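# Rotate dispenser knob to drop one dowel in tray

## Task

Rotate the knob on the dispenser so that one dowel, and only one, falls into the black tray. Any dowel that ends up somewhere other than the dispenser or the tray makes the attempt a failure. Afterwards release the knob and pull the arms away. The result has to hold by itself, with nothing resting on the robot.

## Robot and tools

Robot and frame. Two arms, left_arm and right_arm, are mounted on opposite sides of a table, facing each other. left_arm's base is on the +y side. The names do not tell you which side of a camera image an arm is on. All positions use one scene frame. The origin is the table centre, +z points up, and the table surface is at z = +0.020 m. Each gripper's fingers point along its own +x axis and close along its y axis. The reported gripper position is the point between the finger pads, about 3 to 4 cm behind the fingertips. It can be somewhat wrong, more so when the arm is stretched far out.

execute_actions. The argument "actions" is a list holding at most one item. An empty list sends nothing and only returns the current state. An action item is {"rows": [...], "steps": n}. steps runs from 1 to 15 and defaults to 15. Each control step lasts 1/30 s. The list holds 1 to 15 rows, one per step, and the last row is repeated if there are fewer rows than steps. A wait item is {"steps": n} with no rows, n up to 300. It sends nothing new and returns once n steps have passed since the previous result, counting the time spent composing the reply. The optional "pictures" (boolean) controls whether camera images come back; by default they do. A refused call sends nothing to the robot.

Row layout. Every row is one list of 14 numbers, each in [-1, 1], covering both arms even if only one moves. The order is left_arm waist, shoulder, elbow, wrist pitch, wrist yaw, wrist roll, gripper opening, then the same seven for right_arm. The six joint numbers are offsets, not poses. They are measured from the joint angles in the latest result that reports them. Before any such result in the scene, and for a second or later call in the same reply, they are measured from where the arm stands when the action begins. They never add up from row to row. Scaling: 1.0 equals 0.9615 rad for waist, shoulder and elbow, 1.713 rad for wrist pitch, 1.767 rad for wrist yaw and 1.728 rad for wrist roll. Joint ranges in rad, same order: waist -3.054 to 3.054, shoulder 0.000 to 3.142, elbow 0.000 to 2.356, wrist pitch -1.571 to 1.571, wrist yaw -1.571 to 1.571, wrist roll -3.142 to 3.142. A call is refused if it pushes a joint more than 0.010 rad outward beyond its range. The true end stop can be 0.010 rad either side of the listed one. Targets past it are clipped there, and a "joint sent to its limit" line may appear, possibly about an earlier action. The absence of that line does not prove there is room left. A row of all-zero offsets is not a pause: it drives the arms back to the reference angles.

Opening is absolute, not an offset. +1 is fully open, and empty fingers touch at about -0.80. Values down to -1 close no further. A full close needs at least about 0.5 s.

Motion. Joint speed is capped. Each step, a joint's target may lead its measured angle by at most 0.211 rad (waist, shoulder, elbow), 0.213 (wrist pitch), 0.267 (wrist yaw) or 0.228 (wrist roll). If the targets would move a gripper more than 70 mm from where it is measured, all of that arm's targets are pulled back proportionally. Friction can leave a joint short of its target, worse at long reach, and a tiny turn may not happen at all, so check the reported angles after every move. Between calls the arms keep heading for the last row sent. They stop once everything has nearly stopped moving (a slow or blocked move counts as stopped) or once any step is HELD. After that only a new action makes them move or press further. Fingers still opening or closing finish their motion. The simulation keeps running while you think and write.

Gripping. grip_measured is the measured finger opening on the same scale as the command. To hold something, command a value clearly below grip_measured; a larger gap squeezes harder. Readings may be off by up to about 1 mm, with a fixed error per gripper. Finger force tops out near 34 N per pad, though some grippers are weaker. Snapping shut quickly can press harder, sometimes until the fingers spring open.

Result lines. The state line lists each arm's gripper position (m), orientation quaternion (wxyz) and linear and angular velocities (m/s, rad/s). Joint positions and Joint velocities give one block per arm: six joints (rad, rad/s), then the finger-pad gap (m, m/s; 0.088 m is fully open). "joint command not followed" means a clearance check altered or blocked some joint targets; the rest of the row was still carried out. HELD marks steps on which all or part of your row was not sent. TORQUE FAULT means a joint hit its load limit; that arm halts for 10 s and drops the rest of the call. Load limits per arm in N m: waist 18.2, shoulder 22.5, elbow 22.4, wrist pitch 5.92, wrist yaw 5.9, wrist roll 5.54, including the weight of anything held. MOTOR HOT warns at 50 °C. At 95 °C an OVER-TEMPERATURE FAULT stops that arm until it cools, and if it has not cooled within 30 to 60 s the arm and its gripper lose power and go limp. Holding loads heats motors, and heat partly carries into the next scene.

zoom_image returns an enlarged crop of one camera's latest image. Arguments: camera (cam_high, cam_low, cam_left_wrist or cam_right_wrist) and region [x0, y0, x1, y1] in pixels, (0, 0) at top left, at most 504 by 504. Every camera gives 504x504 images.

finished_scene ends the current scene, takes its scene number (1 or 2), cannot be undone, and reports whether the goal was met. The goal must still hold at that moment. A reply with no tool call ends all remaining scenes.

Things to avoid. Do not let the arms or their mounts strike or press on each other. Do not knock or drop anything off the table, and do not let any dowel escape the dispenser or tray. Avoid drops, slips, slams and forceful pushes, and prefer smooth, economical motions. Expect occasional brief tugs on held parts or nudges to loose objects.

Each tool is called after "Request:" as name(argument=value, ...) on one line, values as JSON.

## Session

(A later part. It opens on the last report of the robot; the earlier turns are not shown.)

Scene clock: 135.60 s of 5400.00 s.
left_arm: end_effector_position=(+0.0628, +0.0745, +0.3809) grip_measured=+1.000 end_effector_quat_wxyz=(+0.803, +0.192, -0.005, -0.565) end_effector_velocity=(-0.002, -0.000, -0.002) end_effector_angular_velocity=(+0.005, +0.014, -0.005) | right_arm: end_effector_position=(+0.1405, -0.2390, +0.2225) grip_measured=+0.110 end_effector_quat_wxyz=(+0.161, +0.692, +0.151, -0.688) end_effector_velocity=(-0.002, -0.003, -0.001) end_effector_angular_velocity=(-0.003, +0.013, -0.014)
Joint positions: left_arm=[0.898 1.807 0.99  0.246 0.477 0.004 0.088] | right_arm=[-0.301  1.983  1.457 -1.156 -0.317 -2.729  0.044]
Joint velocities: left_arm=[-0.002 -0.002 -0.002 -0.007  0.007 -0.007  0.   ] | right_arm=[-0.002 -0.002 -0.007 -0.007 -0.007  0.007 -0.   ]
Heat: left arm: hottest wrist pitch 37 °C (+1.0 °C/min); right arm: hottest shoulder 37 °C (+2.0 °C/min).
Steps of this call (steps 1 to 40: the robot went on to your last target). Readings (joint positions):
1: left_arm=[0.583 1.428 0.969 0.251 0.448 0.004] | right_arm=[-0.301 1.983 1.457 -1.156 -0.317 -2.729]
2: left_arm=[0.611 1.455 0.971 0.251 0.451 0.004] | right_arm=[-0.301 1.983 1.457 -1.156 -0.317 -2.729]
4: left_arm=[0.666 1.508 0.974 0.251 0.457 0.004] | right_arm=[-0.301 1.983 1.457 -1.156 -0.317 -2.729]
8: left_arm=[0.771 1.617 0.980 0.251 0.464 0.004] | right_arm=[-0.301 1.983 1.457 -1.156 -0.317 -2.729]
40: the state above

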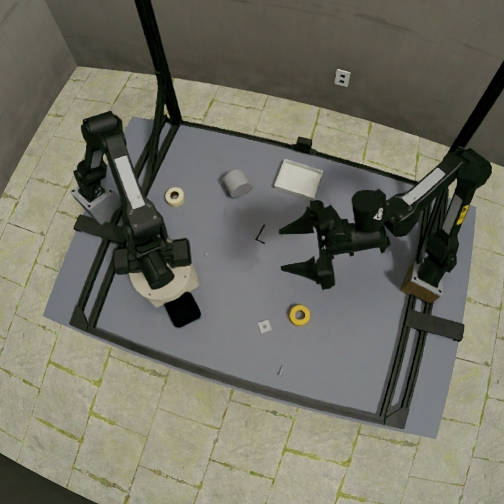

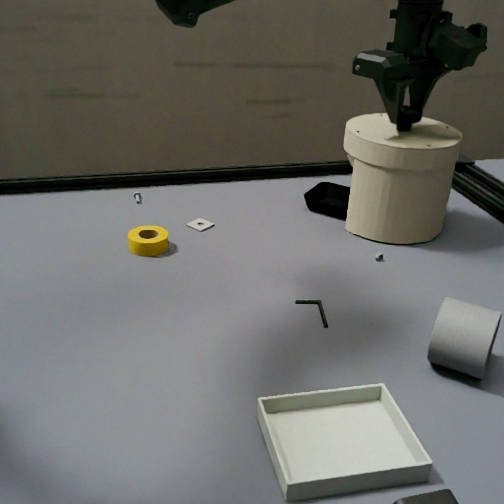

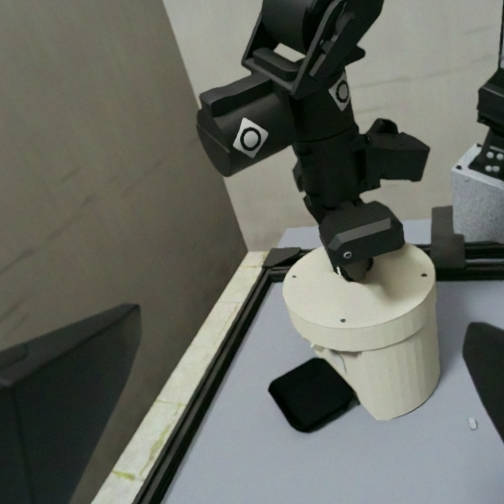

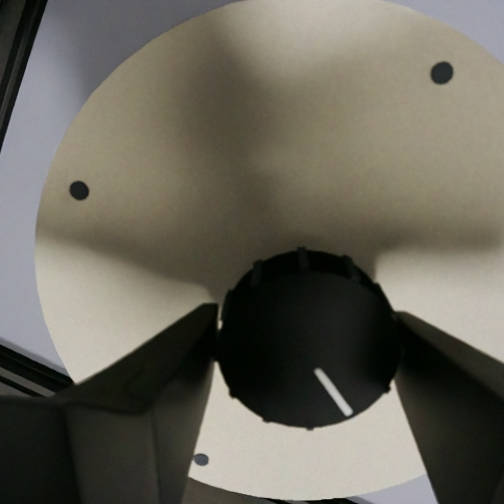

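Request:
execute_actions(actions=[{"rows":[[0,0,0,0,0,0,1,0,0,0,0,0,-0.04,-0.5],[0,0,0,0,0,0,1,0,0,0,0,0,-0.08,-0.5],[0,0,0,0,0,0,1,0,0,0,0,0,-0.12,-0.5],[0,0,0,0,0,0,1,0,0,0,0,0,-0.16,-0.5]],"steps":15}], pictures=false)

Request:
execute_actions(actions=[{"steps":40}])

Request:
zoom_image(camera="cam_left_wrist", region=[250, 310, 390, 450])

Scene clock: 140.73 s of 5400.00 s.
left_arm: end_effector_position=(+0.0628, +0.0745, +0.3809) grip_measured=+1.000 end_effector_quat_wxyz=(+0.803, +0.192, -0.005, -0.565) end_effector_velocity=(-0.001, -0.000, +0.001) end_effector_angular_velocity=(-0.008, -0.001, +0.004) | right_arm: end_effector_position=(+0.1403, -0.2389, +0.2223) grip_measured=+0.109 end_effector_quat_wxyz=(+0.252, +0.666, +0.237, -0.661) end_effector_velocity=(-0.002, -0.001, +0.002) end_effector_angular_velocity=(+0.003, +0.008, +0.077)
Joint positions: left_arm=[0.898 1.808 0.99  0.246 0.477 0.004 0.088] | right_arm=[-0.298  1.983  1.457 -1.156 -0.311 -2.987  0.044]
Joint velocities: left_arm=[-0.002 -0.002 -0.002  0.007 -0.007 -0.007  0.   ] | right_arm=[-0.002 -0.007 -0.002 -0.007 -0.007 -0.081 -0.   ]
Heat: left arm: hottest wrist pitch 38 °C (+2.0 °C/min); right arm: hottest shoulder 37 °C (+2.0 °C/min).
Steps of this call (steps 1 to 15: the robot went on to your last target; steps 16 to 90: nothing new was sent; then 1.63 s passed at rest; steps 91 to 105: all 15 steps of this action). Readings (joint positions):
91: left_arm=[0.898 1.808 0.990 0.246 0.477 0.004] | right_arm=[-0.301 1.983 1.457 -1.156 -0.317 -2.738]
92: left_arm=[0.898 1.808 0.990 0.246 0.477 0.004] | right_arm=[-0.301 1.983 1.457 -1.156 -0.316 -2.764]
94: left_arm=[0.898 1.808 0.990 0.246 0.477 0.004] | right_arm=[-0.300 1.983 1.457 -1.156 -0.314 -2.845]
98: left_arm=[0.898 1.808 0.990 0.246 0.477 0.004] | right_arm=[-0.298 1.983 1.457 -1.156 -0.312 -2.946]
105: the state above

Scene clock: 142.07 s of 5400.00 s.
left_arm: end_effector_position=(+0.0628, +0.0745, +0.3809) grip_measured=+1.000 end_effector_quat_wxyz=(+0.803, +0.192, -0.005, -0.565) end_effector_velocity=(+0.000, +0.002, +0.001) end_effector_angular_velocity=(-0.004, +0.006, +0.011) | right_arm: end_effector_position=(+0.1403, -0.2389, +0.2223) grip_measured=+0.109 end_effector_quat_wxyz=(+0.255, +0.664, +0.241, -0.660) end_effector_velocity=(-0.003, +0.000, +0.000) end_effector_angular_velocity=(+0.010, +0.021, +0.003)
Joint positions: left_arm=[0.898 1.808 0.99  0.246 0.477 0.004 0.088] | right_arm=[-0.298  1.983  1.457 -1.156 -0.311 -2.998  0.044]
Joint velocities: left_arm=[ 0.002 -0.007 -0.002 -0.007 -0.007 -0.007  0.   ] | right_arm=[-0.002 -0.002 -0.002 -0.007 -0.022 -0.007 -0.   ]
Heat: left arm: hottest wrist pitch 38 °C (+2.0 °C/min); right arm: hottest shoulder 37 °C (+2.0 °C/min).
Steps of this call (steps 1 to 15: the robot went on to your last target; steps 16 to 40: nothing new was sent). Readings (joint positions):
1: left_arm=[0.898 1.808 0.990 0.246 0.477 0.004] | right_arm=[-0.298 1.983 1.457 -1.156 -0.311 -2.990]
2: left_arm=[0.898 1.808 0.990 0.246 0.477 0.004] | right_arm=[-0.298 1.983 1.457 -1.156 -0.311 -2.991]
4: left_arm=[0.898 1.808 0.990 0.246 0.477 0.004] | right_arm=[-0.298 1.983 1.457 -1.156 -0.311 -2.993]
8: left_arm=[0.898 1.808 0.990 0.246 0.477 0.004] | right_arm=[-0.298 1.983 1.457 -1.156 -0.311 -2.996]
40: the state above
All arms were judged still, so your last target was given up. Only a new action makes them travel on or press farther. Fingers that are still opening or closing keep moving.

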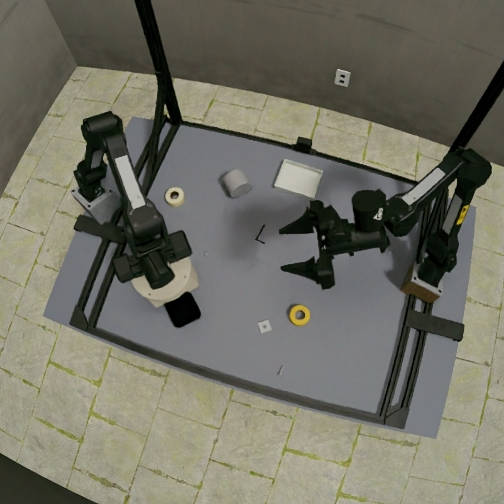

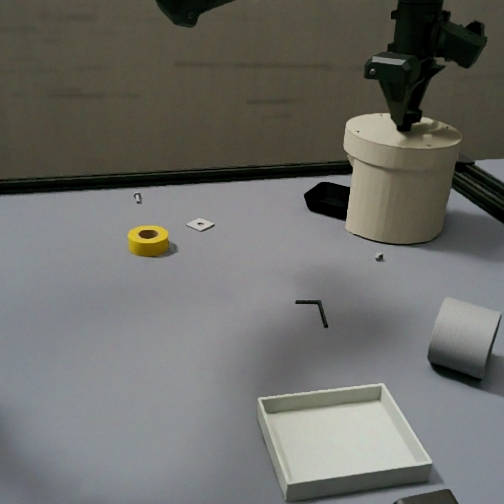

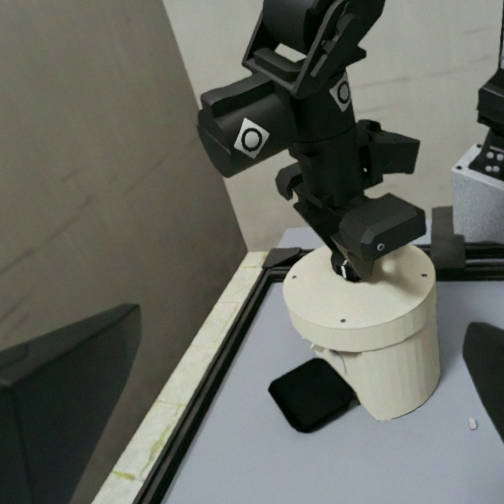

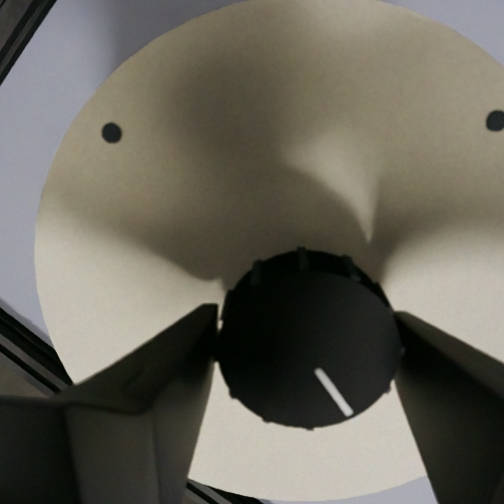

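Region (250, 310, 390, 450) of cam_left_wrist's 504x504 image, scaled by 3.600, with more detail than that image has.

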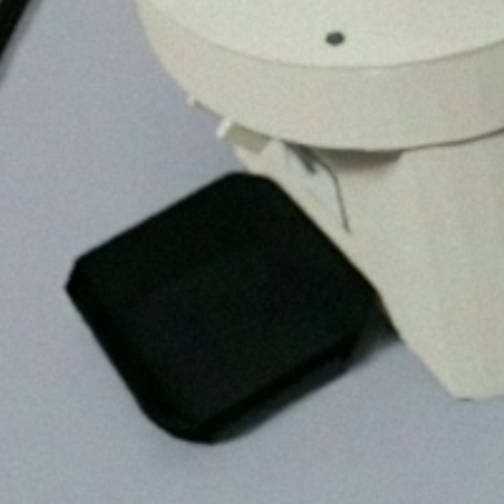

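Request:
execute_actions(actions=[{"rows":[[0,0,0,0,0,0,1,0,0,0,0,0,0,0.5],[0,0,0,0,0,0,1,0,0,0,0,0,0,0.5],[0,0,0,0,0,0,1,0,0,0,0,0,0,0.5],[0,0,0,0,0,0,1,0,0,0,0,0,0,0.5],[0,0,0,0,0,0,1,0,0,0,0,0,0,0.5],[0,0,0,0,0,0,1,0,0,0,0,0,0,0.5],[0,0,0,0,0,0,1,-0.011,0,0,0,-0.011,1,0.5]],"steps":15}], pictures=false)

Request:
execute_actions(actions=[{"steps":22}], pictures=false)

Request:
execute_actions(actions=[{"rows":[[0,0,0,0,0,0,1,0,0,0,0,0,1,0.5]],"steps":15}], pictures=false)

Request:
execute_actions(actions=[{"steps":35}], pictures=false)

Request:
execute_actions(actions=[{"rows":[[0,0,0,0,0,0,1,0,0,0,0,0,0,0.4],[0,0,0,0,0,0,1,0,0,0,0,0,0,0.3],[0,0,0,0,0,0,1,0,0,0,0,0,0,0.2],[0,0,0,0,0,0,1,0,0,0,0,0,0,0.15],[0,0,0,0,0,0,1,0,0,0,0,0,0,0.1],[0,0,0,0,0,0,1,0,0,0,0,0,0,0.05],[0,0,0,0,0,0,1,0,0,0,0,0,0,0],[0,0,0,0,0,0,1,0,0,0,0,0,0,-0.2],[0,0,0,0,0,0,1,0,0,0,0,0,0,-0.4],[0,0,0,0,0,0,1,0,0,0,0,0,0,-0.4],[0,0,0,0,0,0,1,0,0,0,0,0,0,-0.4],[0,0,0,0,0,0,1,0,0,0,0,0,-0.05,-0.4],[0,0,0,0,0,0,1,0,0,0,0,0,-0.1,-0.4],[0,0,0,0,0,0,1,0,0,0,0,0,-0.15,-0.4]],"steps":15}], pictures=false)

Request:
execute_actions(actions=[{"steps":45}])

Scene clock: 153.13 s of 5400.00 s.
left_arm: end_effector_position=(+0.0628, +0.0744, +0.3810) grip_measured=+1.000 end_effector_quat_wxyz=(+0.803, +0.192, -0.005, -0.565) end_effector_velocity=(+0.001, +0.000, -0.003) end_effector_angular_velocity=(+0.010, -0.001, +0.008) | right_arm: end_effector_position=(+0.1406, -0.2388, +0.2230) grip_measured=+0.479 end_effector_quat_wxyz=(+0.096, +0.702, +0.090, -0.700) end_effector_velocity=(+0.000, -0.001, +0.001) end_effector_angular_velocity=(+0.019, +0.010, -1.501)
Joint positions: left_arm=[0.898 1.808 0.991 0.246 0.477 0.004 0.088] | right_arm=[-0.305  1.983  1.457 -1.156 -0.324 -2.551  0.062]
Joint velocities: left_arm=[-0.002  0.002 -0.002 -0.007 -0.007  0.007  0.   ] | right_arm=[-0.012  0.002  0.002 -0.007 -0.022  1.487  0.008]
Heat: left arm: hottest wrist pitch 38 °C (+2.0 °C/min); right arm: hottest shoulder 37 °C (+1.0 °C/min).
Steps of this call (steps 1 to 90: nothing new was sent; then 7.57 s passed at rest; steps 91 to 105: all 15 steps of this action). Readings (joint positions):
91: left_arm=[0.898 1.808 0.990 0.246 0.477 0.004] | right_arm=[-0.298 1.983 1.457 -1.156 -0.312 -2.998]
92: left_arm=[0.898 1.808 0.990 0.246 0.477 0.004] | right_arm=[-0.298 1.983 1.457 -1.156 -0.312 -2.998]
94: left_arm=[0.898 1.808 0.990 0.246 0.477 0.004] | right_arm=[-0.298 1.983 1.457 -1.156 -0.312 -2.998]
98: left_arm=[0.898 1.808 0.990 0.246 0.477 0.004] | right_arm=[-0.300 1.983 1.457 -1.156 -0.315 -2.902]
105: the state above

Scene clock: 153.87 s of 5400.00 s.
left_arm: end_effector_position=(+0.0627, +0.0744, +0.3812) grip_measured=+1.000 end_effector_quat_wxyz=(+0.803, +0.192, -0.005, -0.565) end_effector_velocity=(+0.003, +0.000, +0.000) end_effector_angular_velocity=(-0.002, -0.015, +0.016) | right_arm: end_effector_position=(+0.1406, -0.2387, +0.2231) grip_measured=+0.500 end_effector_quat_wxyz=(+0.287, -0.647, +0.290, +0.644) end_effector_velocity=(-0.001, +0.002, +0.000) end_effector_angular_velocity=(+0.025, +0.004, -1.487)
Joint positions: left_arm=[0.898 1.807 0.991 0.246 0.477 0.004 0.088] | right_arm=[-0.305  1.983  1.457 -1.156 -0.326 -1.447  0.063]
Joint velocities: left_arm=[-0.002  0.002 -0.002  0.007 -0.022  0.007  0.   ] | right_arm=[-0.002 -0.002 -0.002  0.007 -0.022  1.487  0.   ]
Heat: left arm: hottest wrist pitch 38 °C (+2.0 °C/min); right arm: hottest shoulder 37 °C (+1.0 °C/min).
Steps of this call (steps 1 to 22: the robot went on to your last target). Readings (joint positions):
1: left_arm=[0.898 1.808 0.991 0.246 0.477 0.004] | right_arm=[-0.305 1.983 1.457 -1.156 -0.325 -2.501]
2: left_arm=[0.898 1.808 0.991 0.246 0.477 0.004] | right_arm=[-0.305 1.983 1.457 -1.156 -0.325 -2.451]
4: left_arm=[0.898 1.808 0.991 0.246 0.477 0.004] | right_arm=[-0.305 1.983 1.457 -1.156 -0.325 -2.350]
8: left_arm=[0.898 1.808 0.991 0.246 0.477 0.004] | right_arm=[-0.305 1.983 1.457 -1.156 -0.326 -2.150]
22: the state above

Scene clock: 154.37 s of 5400.00 s.
left_arm: end_effector_position=(+0.0627, +0.0744, +0.3812) grip_measured=+1.000 end_effector_quat_wxyz=(+0.803, +0.192, -0.005, -0.565) end_effector_velocity=(-0.001, -0.000, +0.001) end_effector_angular_velocity=(-0.008, -0.001, +0.004) | right_arm: end_effector_position=(+0.1406, -0.2387, +0.2231) grip_measured=+0.500 end_effector_quat_wxyz=(+0.505, -0.496, +0.506, +0.492) end_effector_velocity=(-0.003, +0.000, +0.000) end_effector_angular_velocity=(+0.014, +0.013, -1.507)
Joint positions: left_arm=[0.898 1.807 0.991 0.246 0.477 0.004 0.088] | right_arm=[-0.305  1.983  1.457 -1.156 -0.326 -0.694  0.063]
Joint velocities: left_arm=[-0.002 -0.002 -0.002  0.007 -0.007 -0.007  0.   ] | right_arm=[-0.002 -0.002 -0.002 -0.007 -0.022  1.502 -0.   ]
Heat: left arm: hottest wrist pitch 38 °C (+2.0 °C/min); right arm: hottest shoulder 37 °C (+1.0 °C/min).
Steps of this call (steps 1 to 15: all 15 steps of this action). Readings (joint positions):
1: left_arm=[0.898 1.807 0.991 0.246 0.477 0.004] | right_arm=[-0.305 1.983 1.457 -1.156 -0.326 -1.397]
2: left_arm=[0.898 1.807 0.991 0.246 0.477 0.004] | right_arm=[-0.305 1.983 1.457 -1.156 -0.326 -1.347]
4: left_arm=[0.898 1.807 0.991 0.246 0.477 0.004] | right_arm=[-0.305 1.983 1.457 -1.156 -0.326 -1.246]
8: left_arm=[0.898 1.807 0.991 0.246 0.477 0.004] | right_arm=[-0.305 1.983 1.457 -1.156 -0.326 -1.046]
15: the state above

Scene clock: 155.53 s of 5400.00 s.
left_arm: end_effector_position=(+0.0627, +0.0744, +0.3812) grip_measured=+1.000 end_effector_quat_wxyz=(+0.803, +0.192, -0.005, -0.565) end_effector_velocity=(+0.003, +0.002, -0.003) end_effector_angular_velocity=(-0.004, +0.021, +0.028) | right_arm: end_effector_position=(+0.1407, -0.2386, +0.2231) grip_measured=+0.500 end_effector_quat_wxyz=(+0.678, -0.204, +0.677, +0.200) end_effector_velocity=(-0.002, -0.001, +0.000) end_effector_angular_velocity=(+0.000, +0.010, +0.003)
Joint positions: left_arm=[0.898 1.807 0.991 0.246 0.477 0.004 0.088] | right_arm=[-0.305  1.983  1.457 -1.156 -0.326  0.274  0.064]
Joint velocities: left_arm=[-0.002 -0.002 -0.007 -0.007 -0.022 -0.022  0.   ] | right_arm=[-0.002 -0.002 -0.002 -0.007 -0.007 -0.007 -0.   ]
Heat: left arm: hottest wrist pitch 38 °C (+2.0 °C/min); right arm: hottest shoulder 37 °C (+1.0 °C/min).
Steps of this call (steps 1 to 35: the robot went on to your last target). Readings (joint positions):
1: left_arm=[0.898 1.807 0.991 0.246 0.477 0.004] | right_arm=[-0.305 1.983 1.457 -1.156 -0.326 -0.644]
2: left_arm=[0.898 1.807 0.991 0.246 0.477 0.004] | right_arm=[-0.305 1.983 1.457 -1.156 -0.326 -0.594]
4: left_arm=[0.898 1.807 0.991 0.246 0.477 0.004] | right_arm=[-0.305 1.983 1.457 -1.156 -0.326 -0.493]
8: left_arm=[0.898 1.807 0.991 0.246 0.477 0.004] | right_arm=[-0.305 1.983 1.457 -1.156 -0.326 -0.292]
35: the state above

Scene clock: 156.03 s of 5400.00 s.
left_arm: end_effector_position=(+0.0627, +0.0744, +0.3812) grip_measured=+1.000 end_effector_quat_wxyz=(+0.803, +0.192, -0.005, -0.565) end_effector_velocity=(-0.001, -0.001, -0.003) end_effector_angular_velocity=(+0.010, -0.005, +0.002) | right_arm: end_effector_position=(+0.1406, -0.2388, +0.2229) grip_measured=+0.096 end_effector_quat_wxyz=(+0.665, -0.248, +0.663, +0.241) end_effector_velocity=(-0.001, -0.001, -0.002) end_effector_angular_velocity=(-0.030, -0.001, +1.071)
Joint positions: left_arm=[0.898 1.807 0.991 0.246 0.477 0.004 0.088] | right_arm=[-0.303  1.983  1.457 -1.156 -0.322  0.15   0.044]
Joint velocities: left_arm=[-0.007 -0.002 -0.002 -0.007 -0.007  0.007  0.   ] | right_arm=[ 0.012  0.002  0.002 -0.007  0.022 -1.062 -0.   ]
Heat: left arm: hottest wrist pitch 39 °C (+3.0 °C/min); right arm: hottest shoulder 37 °C (+1.0 °C/min).
Steps of this call (steps 1 to 15: all 15 steps of this action). Readings (joint positions):
1: left_arm=[0.898 1.807 0.991 0.246 0.477 0.004] | right_arm=[-0.305 1.983 1.457 -1.156 -0.326 0.275]
2: left_arm=[0.898 1.807 0.991 0.246 0.477 0.004] | right_arm=[-0.305 1.983 1.457 -1.156 -0.326 0.275]
4: left_arm=[0.898 1.807 0.991 0.246 0.477 0.004] | right_arm=[-0.305 1.983 1.457 -1.156 -0.326 0.275]
8: left_arm=[0.898 1.807 0.991 0.246 0.477 0.004] | right_arm=[-0.305 1.983 1.457 -1.156 -0.326 0.275]
15: the state above

Scene clock: 157.53 s of 5400.00 s.
left_arm: end_effector_position=(+0.0628, +0.0745, +0.3813) grip_measured=+1.000 end_effector_quat_wxyz=(+0.803, +0.192, -0.005, -0.565) end_effector_velocity=(+0.001, -0.000, -0.002) end_effector_angular_velocity=(+0.001, +0.004, +0.019) | right_arm: end_effector_position=(+0.1405, -0.2388, +0.2227) grip_measured=+0.096 end_effector_quat_wxyz=(+0.647, -0.292, +0.645, +0.282) end_effector_velocity=(-0.002, -0.003, -0.001) end_effector_angular_velocity=(-0.003, +0.013, +0.030)
Joint positions: left_arm=[0.899 1.807 0.991 0.246 0.477 0.004 0.088] | right_arm=[-0.302  1.983  1.457 -1.156 -0.318  0.022  0.044]
Joint velocities: left_arm=[-0.007 -0.002 -0.002 -0.007 -0.022 -0.007  0.   ] | right_arm=[-0.002 -0.002 -0.007 -0.007 -0.007 -0.037 -0.   ]
Heat: left arm: hottest wrist pitch 39 °C (+3.0 °C/min); right arm: hottest shoulder 37 °C (+1.0 °C/min).
Steps of this call (steps 1 to 30: the robot went on to your last target; steps 31 to 45: nothing new was sent). Readings (joint positions):
1: left_arm=[0.898 1.807 0.991 0.246 0.477 0.004] | right_arm=[-0.303 1.983 1.457 -1.156 -0.321 0.122]
2: left_arm=[0.898 1.807 0.991 0.246 0.477 0.004] | right_arm=[-0.303 1.983 1.457 -1.156 -0.320 0.099]
4: left_arm=[0.898 1.807 0.991 0.246 0.477 0.004] | right_arm=[-0.302 1.983 1.457 -1.156 -0.319 0.069]
8: left_arm=[0.898 1.807 0.991 0.246 0.477 0.004] | right_arm=[-0.302 1.983 1.457 -1.156 -0.318 0.039]
45: the state above
All arms were judged still, so your last target was given up. Only a new action makes them travel on or press farther. Fingers that are still opening or closing keep moving.

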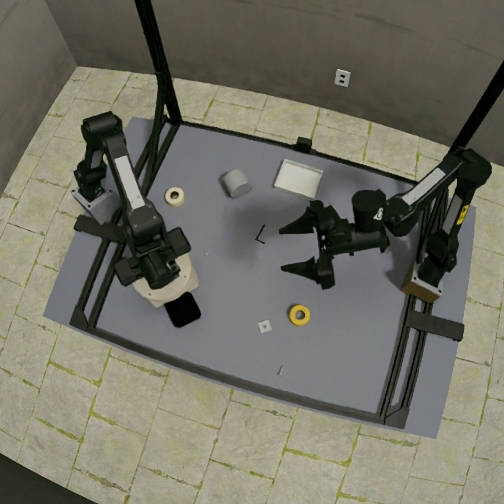

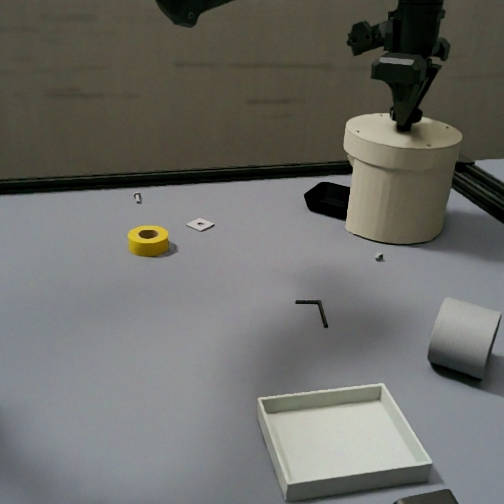

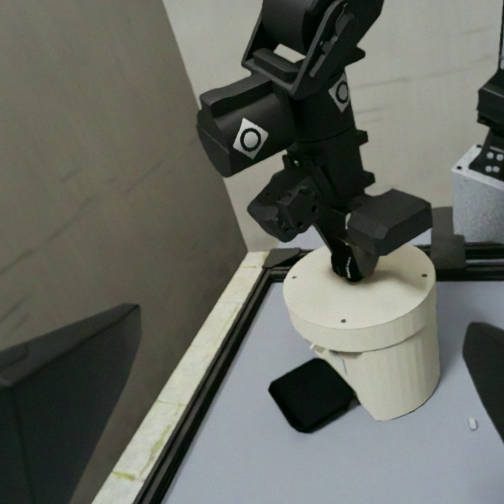

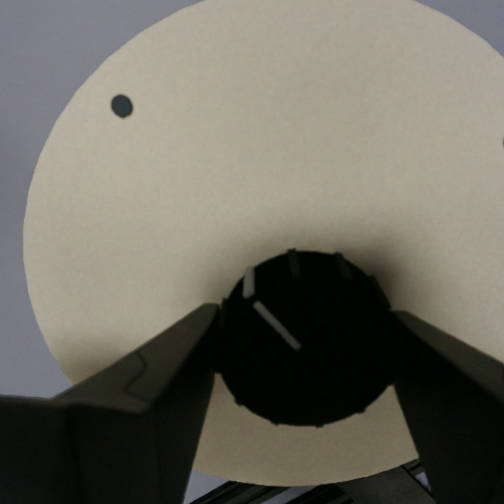

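Request:
execute_actions(actions=[{"rows":[[0,0,0,0,0,0,1,0,0,0,0,0,-0.05,-0.4],[0,0,0,0,0,0,1,0,0,0,0,0,-0.1,-0.4],[0,0,0,0,0,0,1,0,0,0,0,0,-0.16,-0.4]],"steps":15}], pictures=false)

Request:
execute_actions(actions=[{"steps":35}])

Scene clock: 161.07 s of 5400.00 s.
left_arm: end_effector_position=(+0.0628, +0.0745, +0.3813) grip_measured=+1.000 end_effector_quat_wxyz=(+0.803, +0.192, -0.005, -0.565) end_effector_velocity=(-0.003, -0.001, -0.003) end_effector_angular_velocity=(+0.008, +0.013, -0.008) | right_arm: end_effector_position=(+0.1403, -0.2388, +0.2224) grip_measured=+0.095 end_effector_quat_wxyz=(+0.604, -0.377, +0.602, +0.362) end_effector_velocity=(-0.002, -0.002, +0.001) end_effector_angular_velocity=(-0.008, -0.003, +0.023)
Joint positions: left_arm=[0.899 1.807 0.991 0.246 0.477 0.004 0.088] | right_arm=[-0.298  1.982  1.457 -1.156 -0.312 -0.24   0.044]
Joint velocities: left_arm=[-0.007 -0.002 -0.002 -0.007  0.007 -0.007  0.   ] | right_arm=[ 0.002 -0.007 -0.002 -0.007  0.007 -0.022 -0.   ]
Heat: left arm: hottest wrist pitch 39 °C (+2.0 °C/min); right arm: hottest shoulder 37 °C (+1.0 °C/min).
Steps of this call (steps 1 to 90: nothing new was sent; then 0.03 s passed at rest; steps 91 to 105: all 15 steps of this action). Readings (joint positions):
91: left_arm=[0.899 1.807 0.991 0.246 0.477 0.004] | right_arm=[-0.302 1.982 1.457 -1.156 -0.319 0.006]
92: left_arm=[0.899 1.807 0.991 0.246 0.477 0.004] | right_arm=[-0.302 1.982 1.457 -1.156 -0.318 -0.026]
94: left_arm=[0.899 1.807 0.991 0.246 0.477 0.004] | right_arm=[-0.300 1.982 1.457 -1.156 -0.315 -0.114]
98: left_arm=[0.899 1.807 0.991 0.246 0.477 0.004] | right_arm=[-0.299 1.982 1.457 -1.156 -0.312 -0.202]
105: the state above

Scene clock: 162.23 s of 5400.00 s.
left_arm: end_effector_position=(+0.0628, +0.0745, +0.3813) grip_measured=+1.000 end_effector_quat_wxyz=(+0.803, +0.192, -0.005, -0.565) end_effector_velocity=(-0.002, -0.002, +0.000) end_effector_angular_velocity=(-0.005, -0.001, -0.000) | right_arm: end_effector_position=(+0.1404, -0.2388, +0.2224) grip_measured=+0.095 end_effector_quat_wxyz=(+0.603, -0.379, +0.601, +0.364) end_effector_velocity=(-0.003, +0.000, +0.000) end_effector_angular_velocity=(+0.010, +0.021, +0.003)
Joint positions: left_arm=[0.899 1.807 0.991 0.246 0.477 0.004 0.088] | right_arm=[-0.298  1.982  1.457 -1.156 -0.312 -0.246  0.044]
Joint velocities: left_arm=[-0.007 -0.002 -0.002  0.007 -0.007 -0.007  0.   ] | right_arm=[-0.002 -0.002 -0.002 -0.007 -0.022 -0.007  0.   ]
Heat: left arm: hottest wrist pitch 39 °C (+2.0 °C/min); right arm: hottest shoulder 37 °C (+1.0 °C/min).
Steps of this call (steps 1 to 15: the robot went on to your last target; steps 16 to 35: nothing new was sent). Readings (joint positions):
1: left_arm=[0.899 1.807 0.991 0.246 0.477 0.004] | right_arm=[-0.298 1.982 1.457 -1.156 -0.312 -0.240]
2: left_arm=[0.899 1.807 0.991 0.246 0.477 0.004] | right_arm=[-0.298 1.982 1.457 -1.156 -0.312 -0.241]
4: left_arm=[0.899 1.807 0.991 0.246 0.477 0.004] | right_arm=[-0.298 1.982 1.457 -1.156 -0.312 -0.243]
8: left_arm=[0.899 1.807 0.991 0.246 0.477 0.004] | right_arm=[-0.298 1.982 1.457 -1.156 -0.312 -0.245]
35: the state above
All arms were judged still, so your last target was given up. Only a new action makes them travel on or press farther. Fingers that are still opening or closing keep moving.

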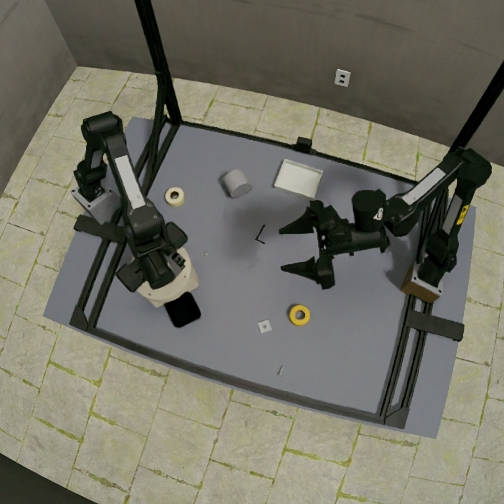

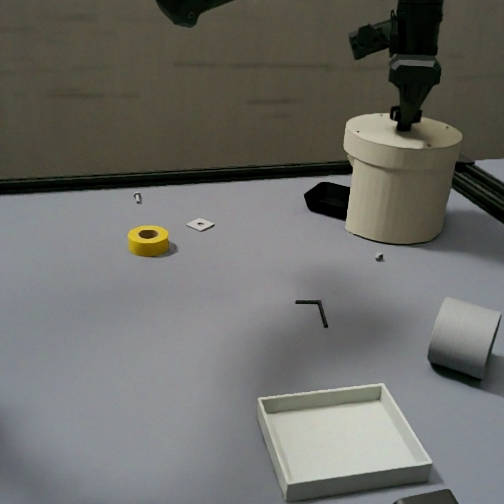

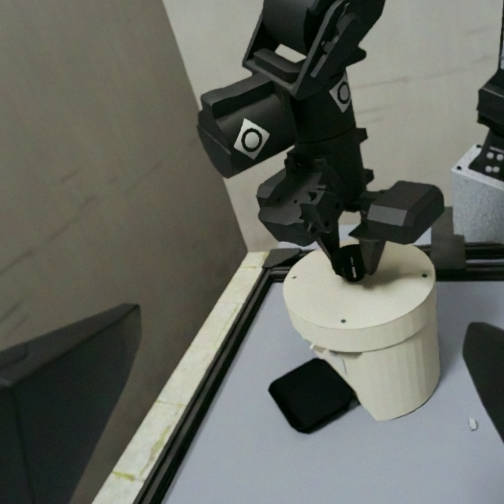

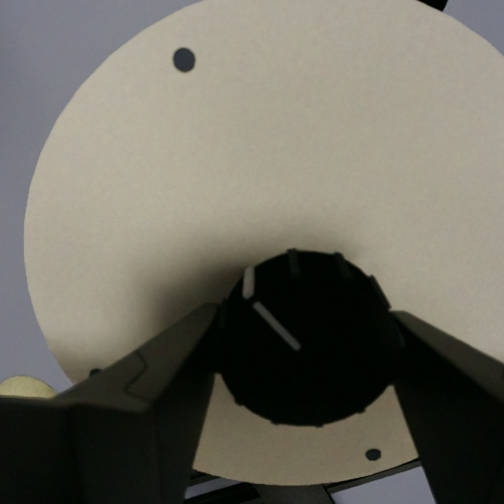

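Request:
execute_actions(actions=[{"rows":[[0,0,0,0,0,0,1,0,0,0,0,0,-0.05,-0.4],[0,0,0,0,0,0,1,0,0,0,0,0,-0.1,-0.4],[0,0,0,0,0,0,1,0,0,0,0,0,-0.16,-0.4]],"steps":15}], pictures=false)

Request:
execute_actions(actions=[{"steps":35}])

Scene clock: 166.73 s of 5400.00 s.
left_arm: end_effector_position=(+0.0629, +0.0745, +0.3813) grip_measured=+1.000 end_effector_quat_wxyz=(+0.803, +0.192, -0.005, -0.565) end_effector_velocity=(-0.001, +0.000, -0.005) end_effector_angular_velocity=(+0.014, +0.018, +0.011) | right_arm: end_effector_position=(+0.1403, -0.2387, +0.2223) grip_measured=+0.093 end_effector_quat_wxyz=(+0.548, -0.456, +0.547, +0.438) end_effector_velocity=(-0.002, -0.001, +0.002) end_effector_angular_velocity=(+0.003, +0.008, +0.063)
Joint positions: left_arm=[0.899 1.807 0.991 0.246 0.477 0.004 0.088] | right_arm=[-0.296  1.982  1.457 -1.155 -0.308 -0.507  0.044]
Joint velocities: left_arm=[-0.007 -0.002 -0.002 -0.022 -0.007 -0.007  0.   ] | right_arm=[-0.002 -0.007 -0.002 -0.007 -0.007 -0.066 -0.   ]
Heat: left arm: hottest wrist pitch 39 °C (+2.0 °C/min); right arm: hottest shoulder 38 °C (+2.0 °C/min).
Steps of this call (steps 1 to 90: nothing new was sent; then 1.00 s passed at rest; steps 91 to 105: all 15 steps of this action). Readings (joint positions):
91: left_arm=[0.899 1.807 0.991 0.246 0.477 0.004] | right_arm=[-0.299 1.982 1.457 -1.156 -0.313 -0.261]
92: left_arm=[0.899 1.807 0.991 0.246 0.477 0.004] | right_arm=[-0.298 1.982 1.457 -1.156 -0.312 -0.293]
94: left_arm=[0.899 1.807 0.991 0.246 0.477 0.004] | right_arm=[-0.297 1.982 1.457 -1.155 -0.310 -0.380]
98: left_arm=[0.899 1.807 0.991 0.246 0.477 0.004] | right_arm=[-0.297 1.982 1.457 -1.155 -0.309 -0.466]
105: the state above

Scene clock: 167.90 s of 5400.00 s.
left_arm: end_effector_position=(+0.0628, +0.0745, +0.3814) grip_measured=+1.000 end_effector_quat_wxyz=(+0.803, +0.192, -0.006, -0.565) end_effector_velocity=(+0.001, +0.000, -0.003) end_effector_angular_velocity=(+0.005, +0.012, +0.011) | right_arm: end_effector_position=(+0.1403, -0.2387, +0.2223) grip_measured=+0.093 end_effector_quat_wxyz=(+0.546, -0.459, +0.545, +0.441) end_effector_velocity=(-0.003, +0.000, +0.000) end_effector_angular_velocity=(+0.010, +0.021, +0.003)
Joint positions: left_arm=[0.899 1.807 0.991 0.246 0.477 0.004 0.088] | right_arm=[-0.296  1.982  1.457 -1.155 -0.308 -0.516  0.044]
Joint velocities: left_arm=[-0.002  0.002 -0.002 -0.007 -0.007 -0.007  0.   ] | right_arm=[-0.002 -0.002 -0.002 -0.007 -0.022 -0.007 -0.   ]
Heat: left arm: hottest wrist pitch 39 °C (+2.0 °C/min); right arm: hottest shoulder 38 °C (+2.0 °C/min).
Steps of this call (steps 1 to 15: the robot went on to your last target; steps 16 to 35: nothing new was sent). Readings (joint positions):
1: left_arm=[0.899 1.807 0.991 0.246 0.477 0.004] | right_arm=[-0.296 1.982 1.457 -1.155 -0.308 -0.509]
2: left_arm=[0.899 1.807 0.991 0.246 0.477 0.004] | right_arm=[-0.296 1.982 1.457 -1.155 -0.308 -0.510]
4: left_arm=[0.899 1.807 0.991 0.246 0.477 0.004] | right_arm=[-0.296 1.982 1.457 -1.155 -0.308 -0.512]
8: left_arm=[0.899 1.807 0.991 0.246 0.477 0.004] | right_arm=[-0.296 1.982 1.457 -1.155 -0.308 -0.515]
35: the state above
All arms were judged still, so your last target was given up. Only a new action makes them travel on or press farther. Fingers that are still opening or closing keep moving.

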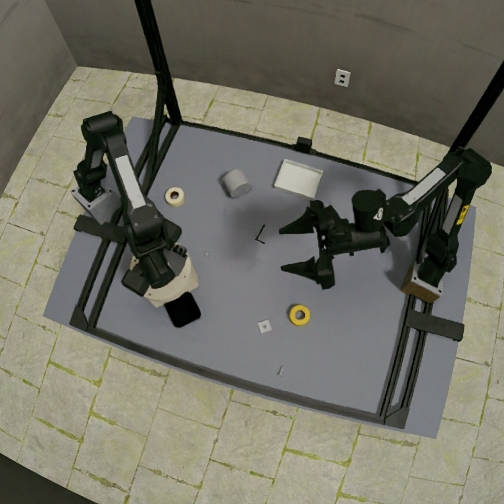

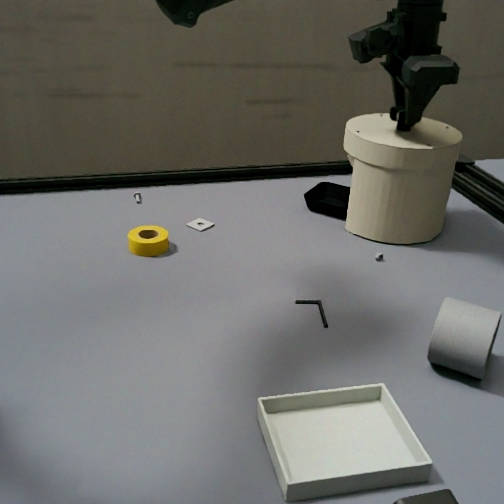

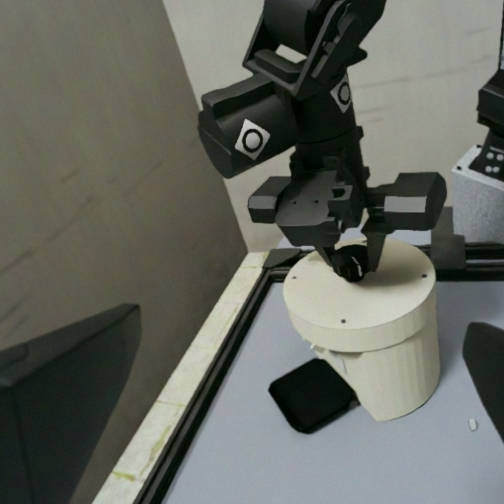

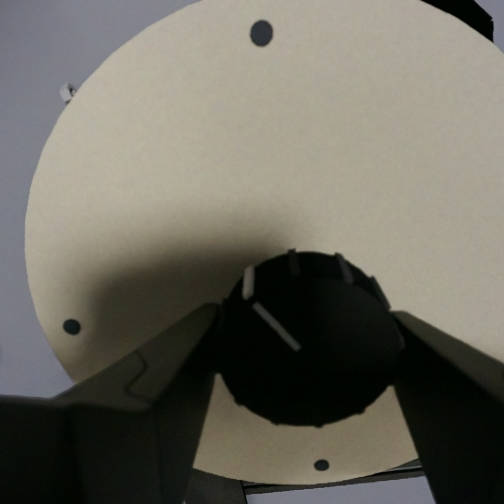

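Request:
execute_actions(actions=[{"rows":[[0,0,0,0,0,0,1,0,0,0,0,0,-0.05,-0.4],[0,0,0,0,0,0,1,0,0,0,0,0,-0.1,-0.4],[0,0,0,0,0,0,1,0,0,0,0,0,-0.16,-0.4]],"steps":15}], pictures=false)

Request:
execute_actions(actions=[{"steps":35}])

Scene clock: 174.10 s of 5400.00 s.
left_arm: end_effector_position=(+0.0628, +0.0745, +0.3814) grip_measured=+1.000 end_effector_quat_wxyz=(+0.803, +0.192, -0.006, -0.565) end_effector_velocity=(-0.001, +0.001, +0.000) end_effector_angular_velocity=(-0.001, +0.006, +0.007) | right_arm: end_effector_position=(+0.1402, -0.2384, +0.2221) grip_measured=+0.092 end_effector_quat_wxyz=(+0.482, -0.528, +0.483, +0.506) end_effector_velocity=(-0.001, -0.002, -0.000) end_effector_angular_velocity=(-0.013, +0.001, +0.080)
Joint positions: left_arm=[0.899 1.807 0.991 0.246 0.477 0.004 0.088] | right_arm=[-0.293  1.982  1.457 -1.154 -0.302 -0.774  0.043]
Joint velocities: left_arm=[-0.002 -0.007 -0.002 -0.007 -0.007 -0.007  0.   ] | right_arm=[ 0.002 -0.002 -0.002 -0.007  0.007 -0.081 -0.   ]
Heat: left arm: hottest wrist pitch 39 °C (+2.0 °C/min); right arm: hottest shoulder 38 °C (+2.0 °C/min).
Steps of this call (steps 1 to 90: nothing new was sent; then 2.70 s passed at rest; steps 91 to 105: all 15 steps of this action). Readings (joint positions):
91: left_arm=[0.899 1.807 0.991 0.246 0.477 0.004] | right_arm=[-0.297 1.982 1.457 -1.155 -0.308 -0.531]
92: left_arm=[0.899 1.807 0.991 0.246 0.477 0.004] | right_arm=[-0.296 1.982 1.457 -1.155 -0.307 -0.564]
94: left_arm=[0.899 1.807 0.991 0.246 0.477 0.004] | right_arm=[-0.295 1.982 1.457 -1.155 -0.306 -0.653]
98: left_arm=[0.899 1.807 0.991 0.246 0.477 0.004] | right_arm=[-0.294 1.982 1.457 -1.154 -0.304 -0.740]
105: the state above

Scene clock: 175.27 s of 5400.00 s.
left_arm: end_effector_position=(+0.0628, +0.0745, +0.3814) grip_measured=+1.000 end_effector_quat_wxyz=(+0.803, +0.192, -0.006, -0.565) end_effector_velocity=(+0.002, +0.001, -0.006) end_effector_angular_velocity=(+0.020, +0.009, +0.013) | right_arm: end_effector_position=(+0.1402, -0.2385, +0.2221) grip_measured=+0.092 end_effector_quat_wxyz=(+0.479, -0.530, +0.481, +0.508) end_effector_velocity=(-0.005, -0.001, +0.002) end_effector_angular_velocity=(+0.002, +0.027, +0.014)
Joint positions: left_arm=[0.899 1.807 0.991 0.246 0.477 0.004 0.088] | right_arm=[-0.293  1.982  1.457 -1.154 -0.302 -0.784  0.043]
Joint velocities: left_arm=[-0.002  0.002 -0.002 -0.022 -0.007  0.007  0.   ] | right_arm=[-0.002 -0.002  0.002 -0.022 -0.022 -0.022 -0.   ]
Heat: left arm: hottest wrist pitch 39 °C (+2.0 °C/min); right arm: hottest shoulder 38 °C (+2.0 °C/min).
Steps of this call (steps 1 to 15: the robot went on to your last target; steps 16 to 35: nothing new was sent). Readings (joint positions):
1: left_arm=[0.899 1.807 0.991 0.246 0.477 0.004] | right_arm=[-0.293 1.982 1.457 -1.154 -0.302 -0.776]
2: left_arm=[0.899 1.807 0.991 0.246 0.477 0.004] | right_arm=[-0.293 1.982 1.457 -1.154 -0.302 -0.778]
4: left_arm=[0.899 1.807 0.991 0.246 0.477 0.004] | right_arm=[-0.293 1.982 1.457 -1.154 -0.302 -0.780]
8: left_arm=[0.899 1.807 0.991 0.246 0.477 0.004] | right_arm=[-0.293 1.982 1.457 -1.154 -0.302 -0.782]
35: the state above
All arms were judged still, so your last target was given up. Only a new action makes them travel on or press farther. Fingers that are still opening or closing keep moving.

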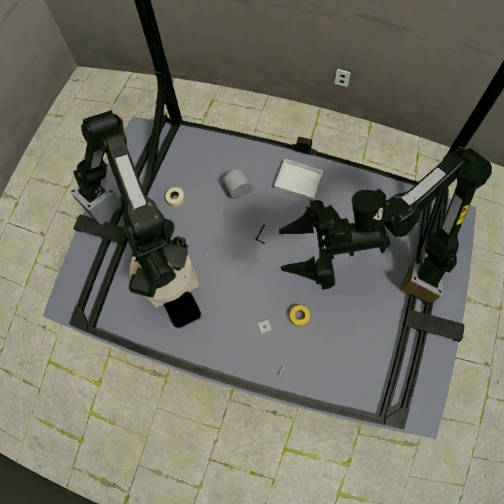

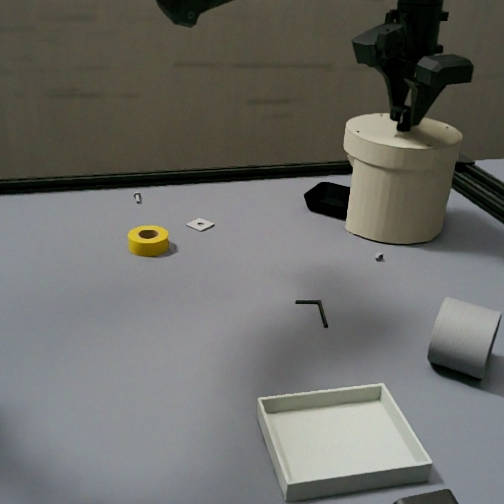

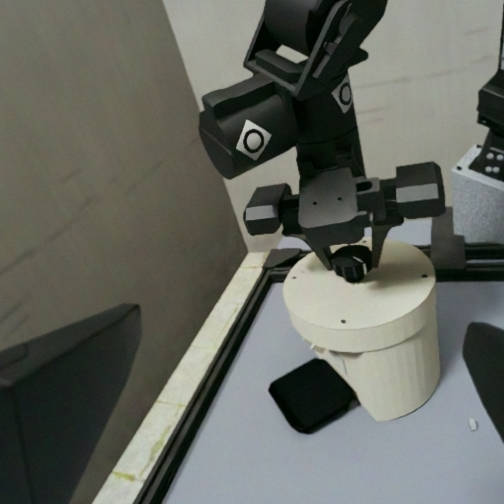

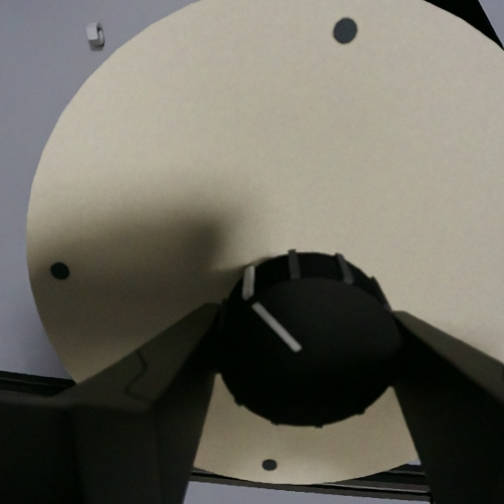

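Request:
execute_actions(actions=[{"rows":[[0,0,0,0,0,0,1,0,0,0,0,0,-0.05,-0.4],[0,0,0,0,0,0,1,0,0,0,0,0,-0.1,-0.4],[0,0,0,0,0,0,1,0,0,0,0,0,-0.16,-0.4]],"steps":15}], pictures=false)

Request:
execute_actions(actions=[{"steps":35}])

Scene clock: 178.37 s of 5400.00 s.
left_arm: end_effector_position=(+0.0628, +0.0745, +0.3814) grip_measured=+1.000 end_effector_quat_wxyz=(+0.803, +0.192, -0.006, -0.565) end_effector_velocity=(-0.000, -0.000, +0.000) end_effector_angular_velocity=(-0.001, +0.006, +0.007) | right_arm: end_effector_position=(+0.1401, -0.2383, +0.2219) grip_measured=+0.094 end_effector_quat_wxyz=(+0.406, -0.590, +0.410, +0.565) end_effector_velocity=(+0.000, +0.001, +0.000) end_effector_angular_velocity=(+0.009, +0.003, +0.081)
Joint positions: left_arm=[0.899 1.807 0.991 0.246 0.477 0.004 0.088] | right_arm=[-0.291  1.982  1.457 -1.153 -0.298 -1.044  0.044]
Joint velocities: left_arm=[-0.002 -0.002  0.002 -0.007 -0.007 -0.007  0.   ] | right_arm=[-0.002 -0.002 -0.002  0.007 -0.007 -0.081 -0.   ]
Heat: left arm: hottest wrist pitch 39 °C (+2.0 °C/min); right arm: hottest shoulder 38 °C (+2.0 °C/min).
Steps of this call (steps 1 to 78: nothing new was sent; steps 79 to 93: all 15 steps of this action). Readings (joint positions):
79: left_arm=[0.899 1.807 0.991 0.246 0.477 0.004] | right_arm=[-0.293 1.982 1.457 -1.154 -0.302 -0.798]
80: left_arm=[0.899 1.807 0.991 0.246 0.477 0.004] | right_arm=[-0.292 1.982 1.457 -1.154 -0.300 -0.829]
82: left_arm=[0.899 1.807 0.991 0.246 0.477 0.004] | right_arm=[-0.291 1.982 1.457 -1.154 -0.299 -0.916]
86: left_arm=[0.899 1.807 0.991 0.246 0.477 0.004] | right_arm=[-0.291 1.982 1.457 -1.154 -0.298 -1.003]
93: the state above

Scene clock: 179.53 s of 5400.00 s.
left_arm: end_effector_position=(+0.0627, +0.0745, +0.3816) grip_measured=+1.000 end_effector_quat_wxyz=(+0.803, +0.191, -0.006, -0.565) end_effector_velocity=(-0.001, -0.000, +0.001) end_effector_angular_velocity=(-0.002, -0.014, +0.001) | right_arm: end_effector_position=(+0.1401, -0.2383, +0.2219) grip_measured=+0.094 end_effector_quat_wxyz=(+0.403, -0.592, +0.407, +0.567) end_effector_velocity=(-0.000, -0.000, -0.001) end_effector_angular_velocity=(+0.007, +0.004, +0.006)
Joint positions: left_arm=[0.899 1.807 0.991 0.246 0.477 0.004 0.088] | right_arm=[-0.291  1.982  1.457 -1.154 -0.298 -1.053  0.044]
Joint velocities: left_arm=[-0.002 -0.002 -0.002  0.007 -0.007  0.007  0.   ] | right_arm=[-0.002 -0.002 -0.007  0.007 -0.007 -0.007 -0.   ]
Heat: left arm: hottest wrist pitch 39 °C (+2.0 °C/min); right arm: hottest shoulder 38 °C (+2.0 °C/min).
Steps of this call (steps 1 to 15: the robot went on to your last target; steps 16 to 35: nothing new was sent). Readings (joint positions):
1: left_arm=[0.899 1.807 0.991 0.246 0.477 0.004] | right_arm=[-0.291 1.982 1.457 -1.153 -0.298 -1.046]
2: left_arm=[0.899 1.807 0.991 0.246 0.477 0.004] | right_arm=[-0.291 1.982 1.457 -1.153 -0.298 -1.047]
4: left_arm=[0.899 1.807 0.991 0.246 0.477 0.004] | right_arm=[-0.291 1.982 1.457 -1.153 -0.298 -1.049]
8: left_arm=[0.899 1.807 0.991 0.246 0.477 0.004] | right_arm=[-0.291 1.982 1.457 -1.153 -0.298 -1.051]
35: the state above
All arms were judged still, so your last target was given up. Only a new action makes them travel on or press farther. Fingers that are still opening or closing keep moving.

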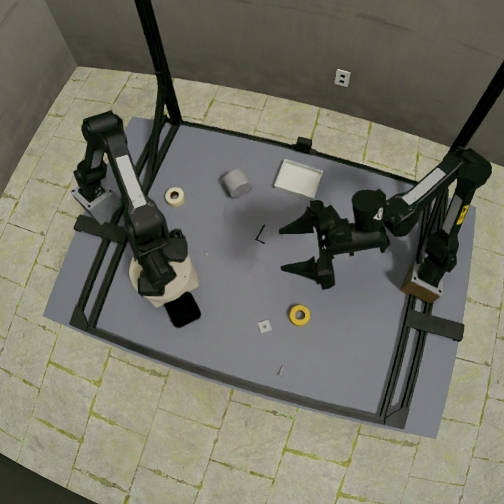

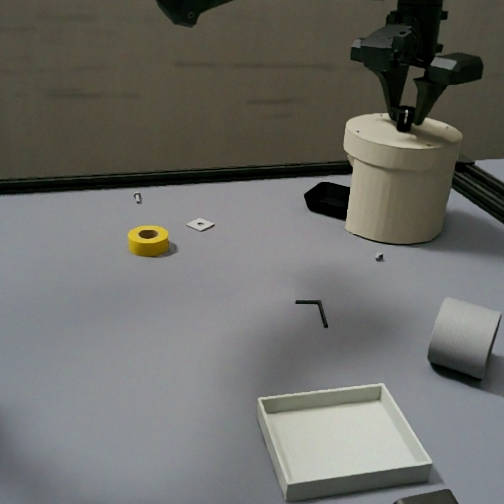

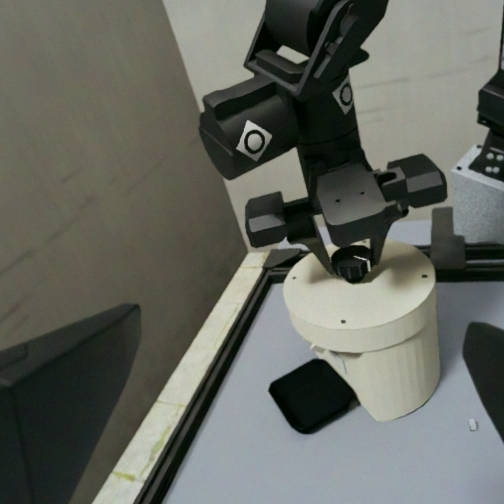

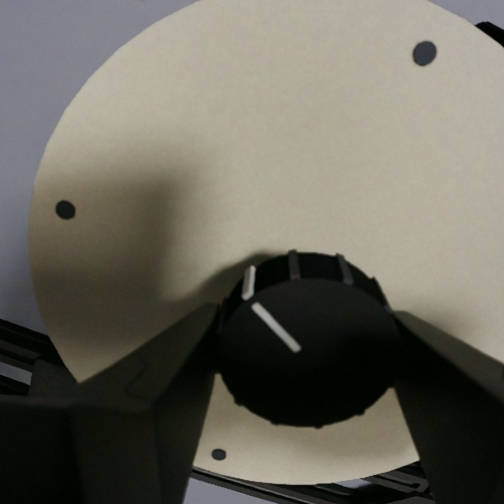

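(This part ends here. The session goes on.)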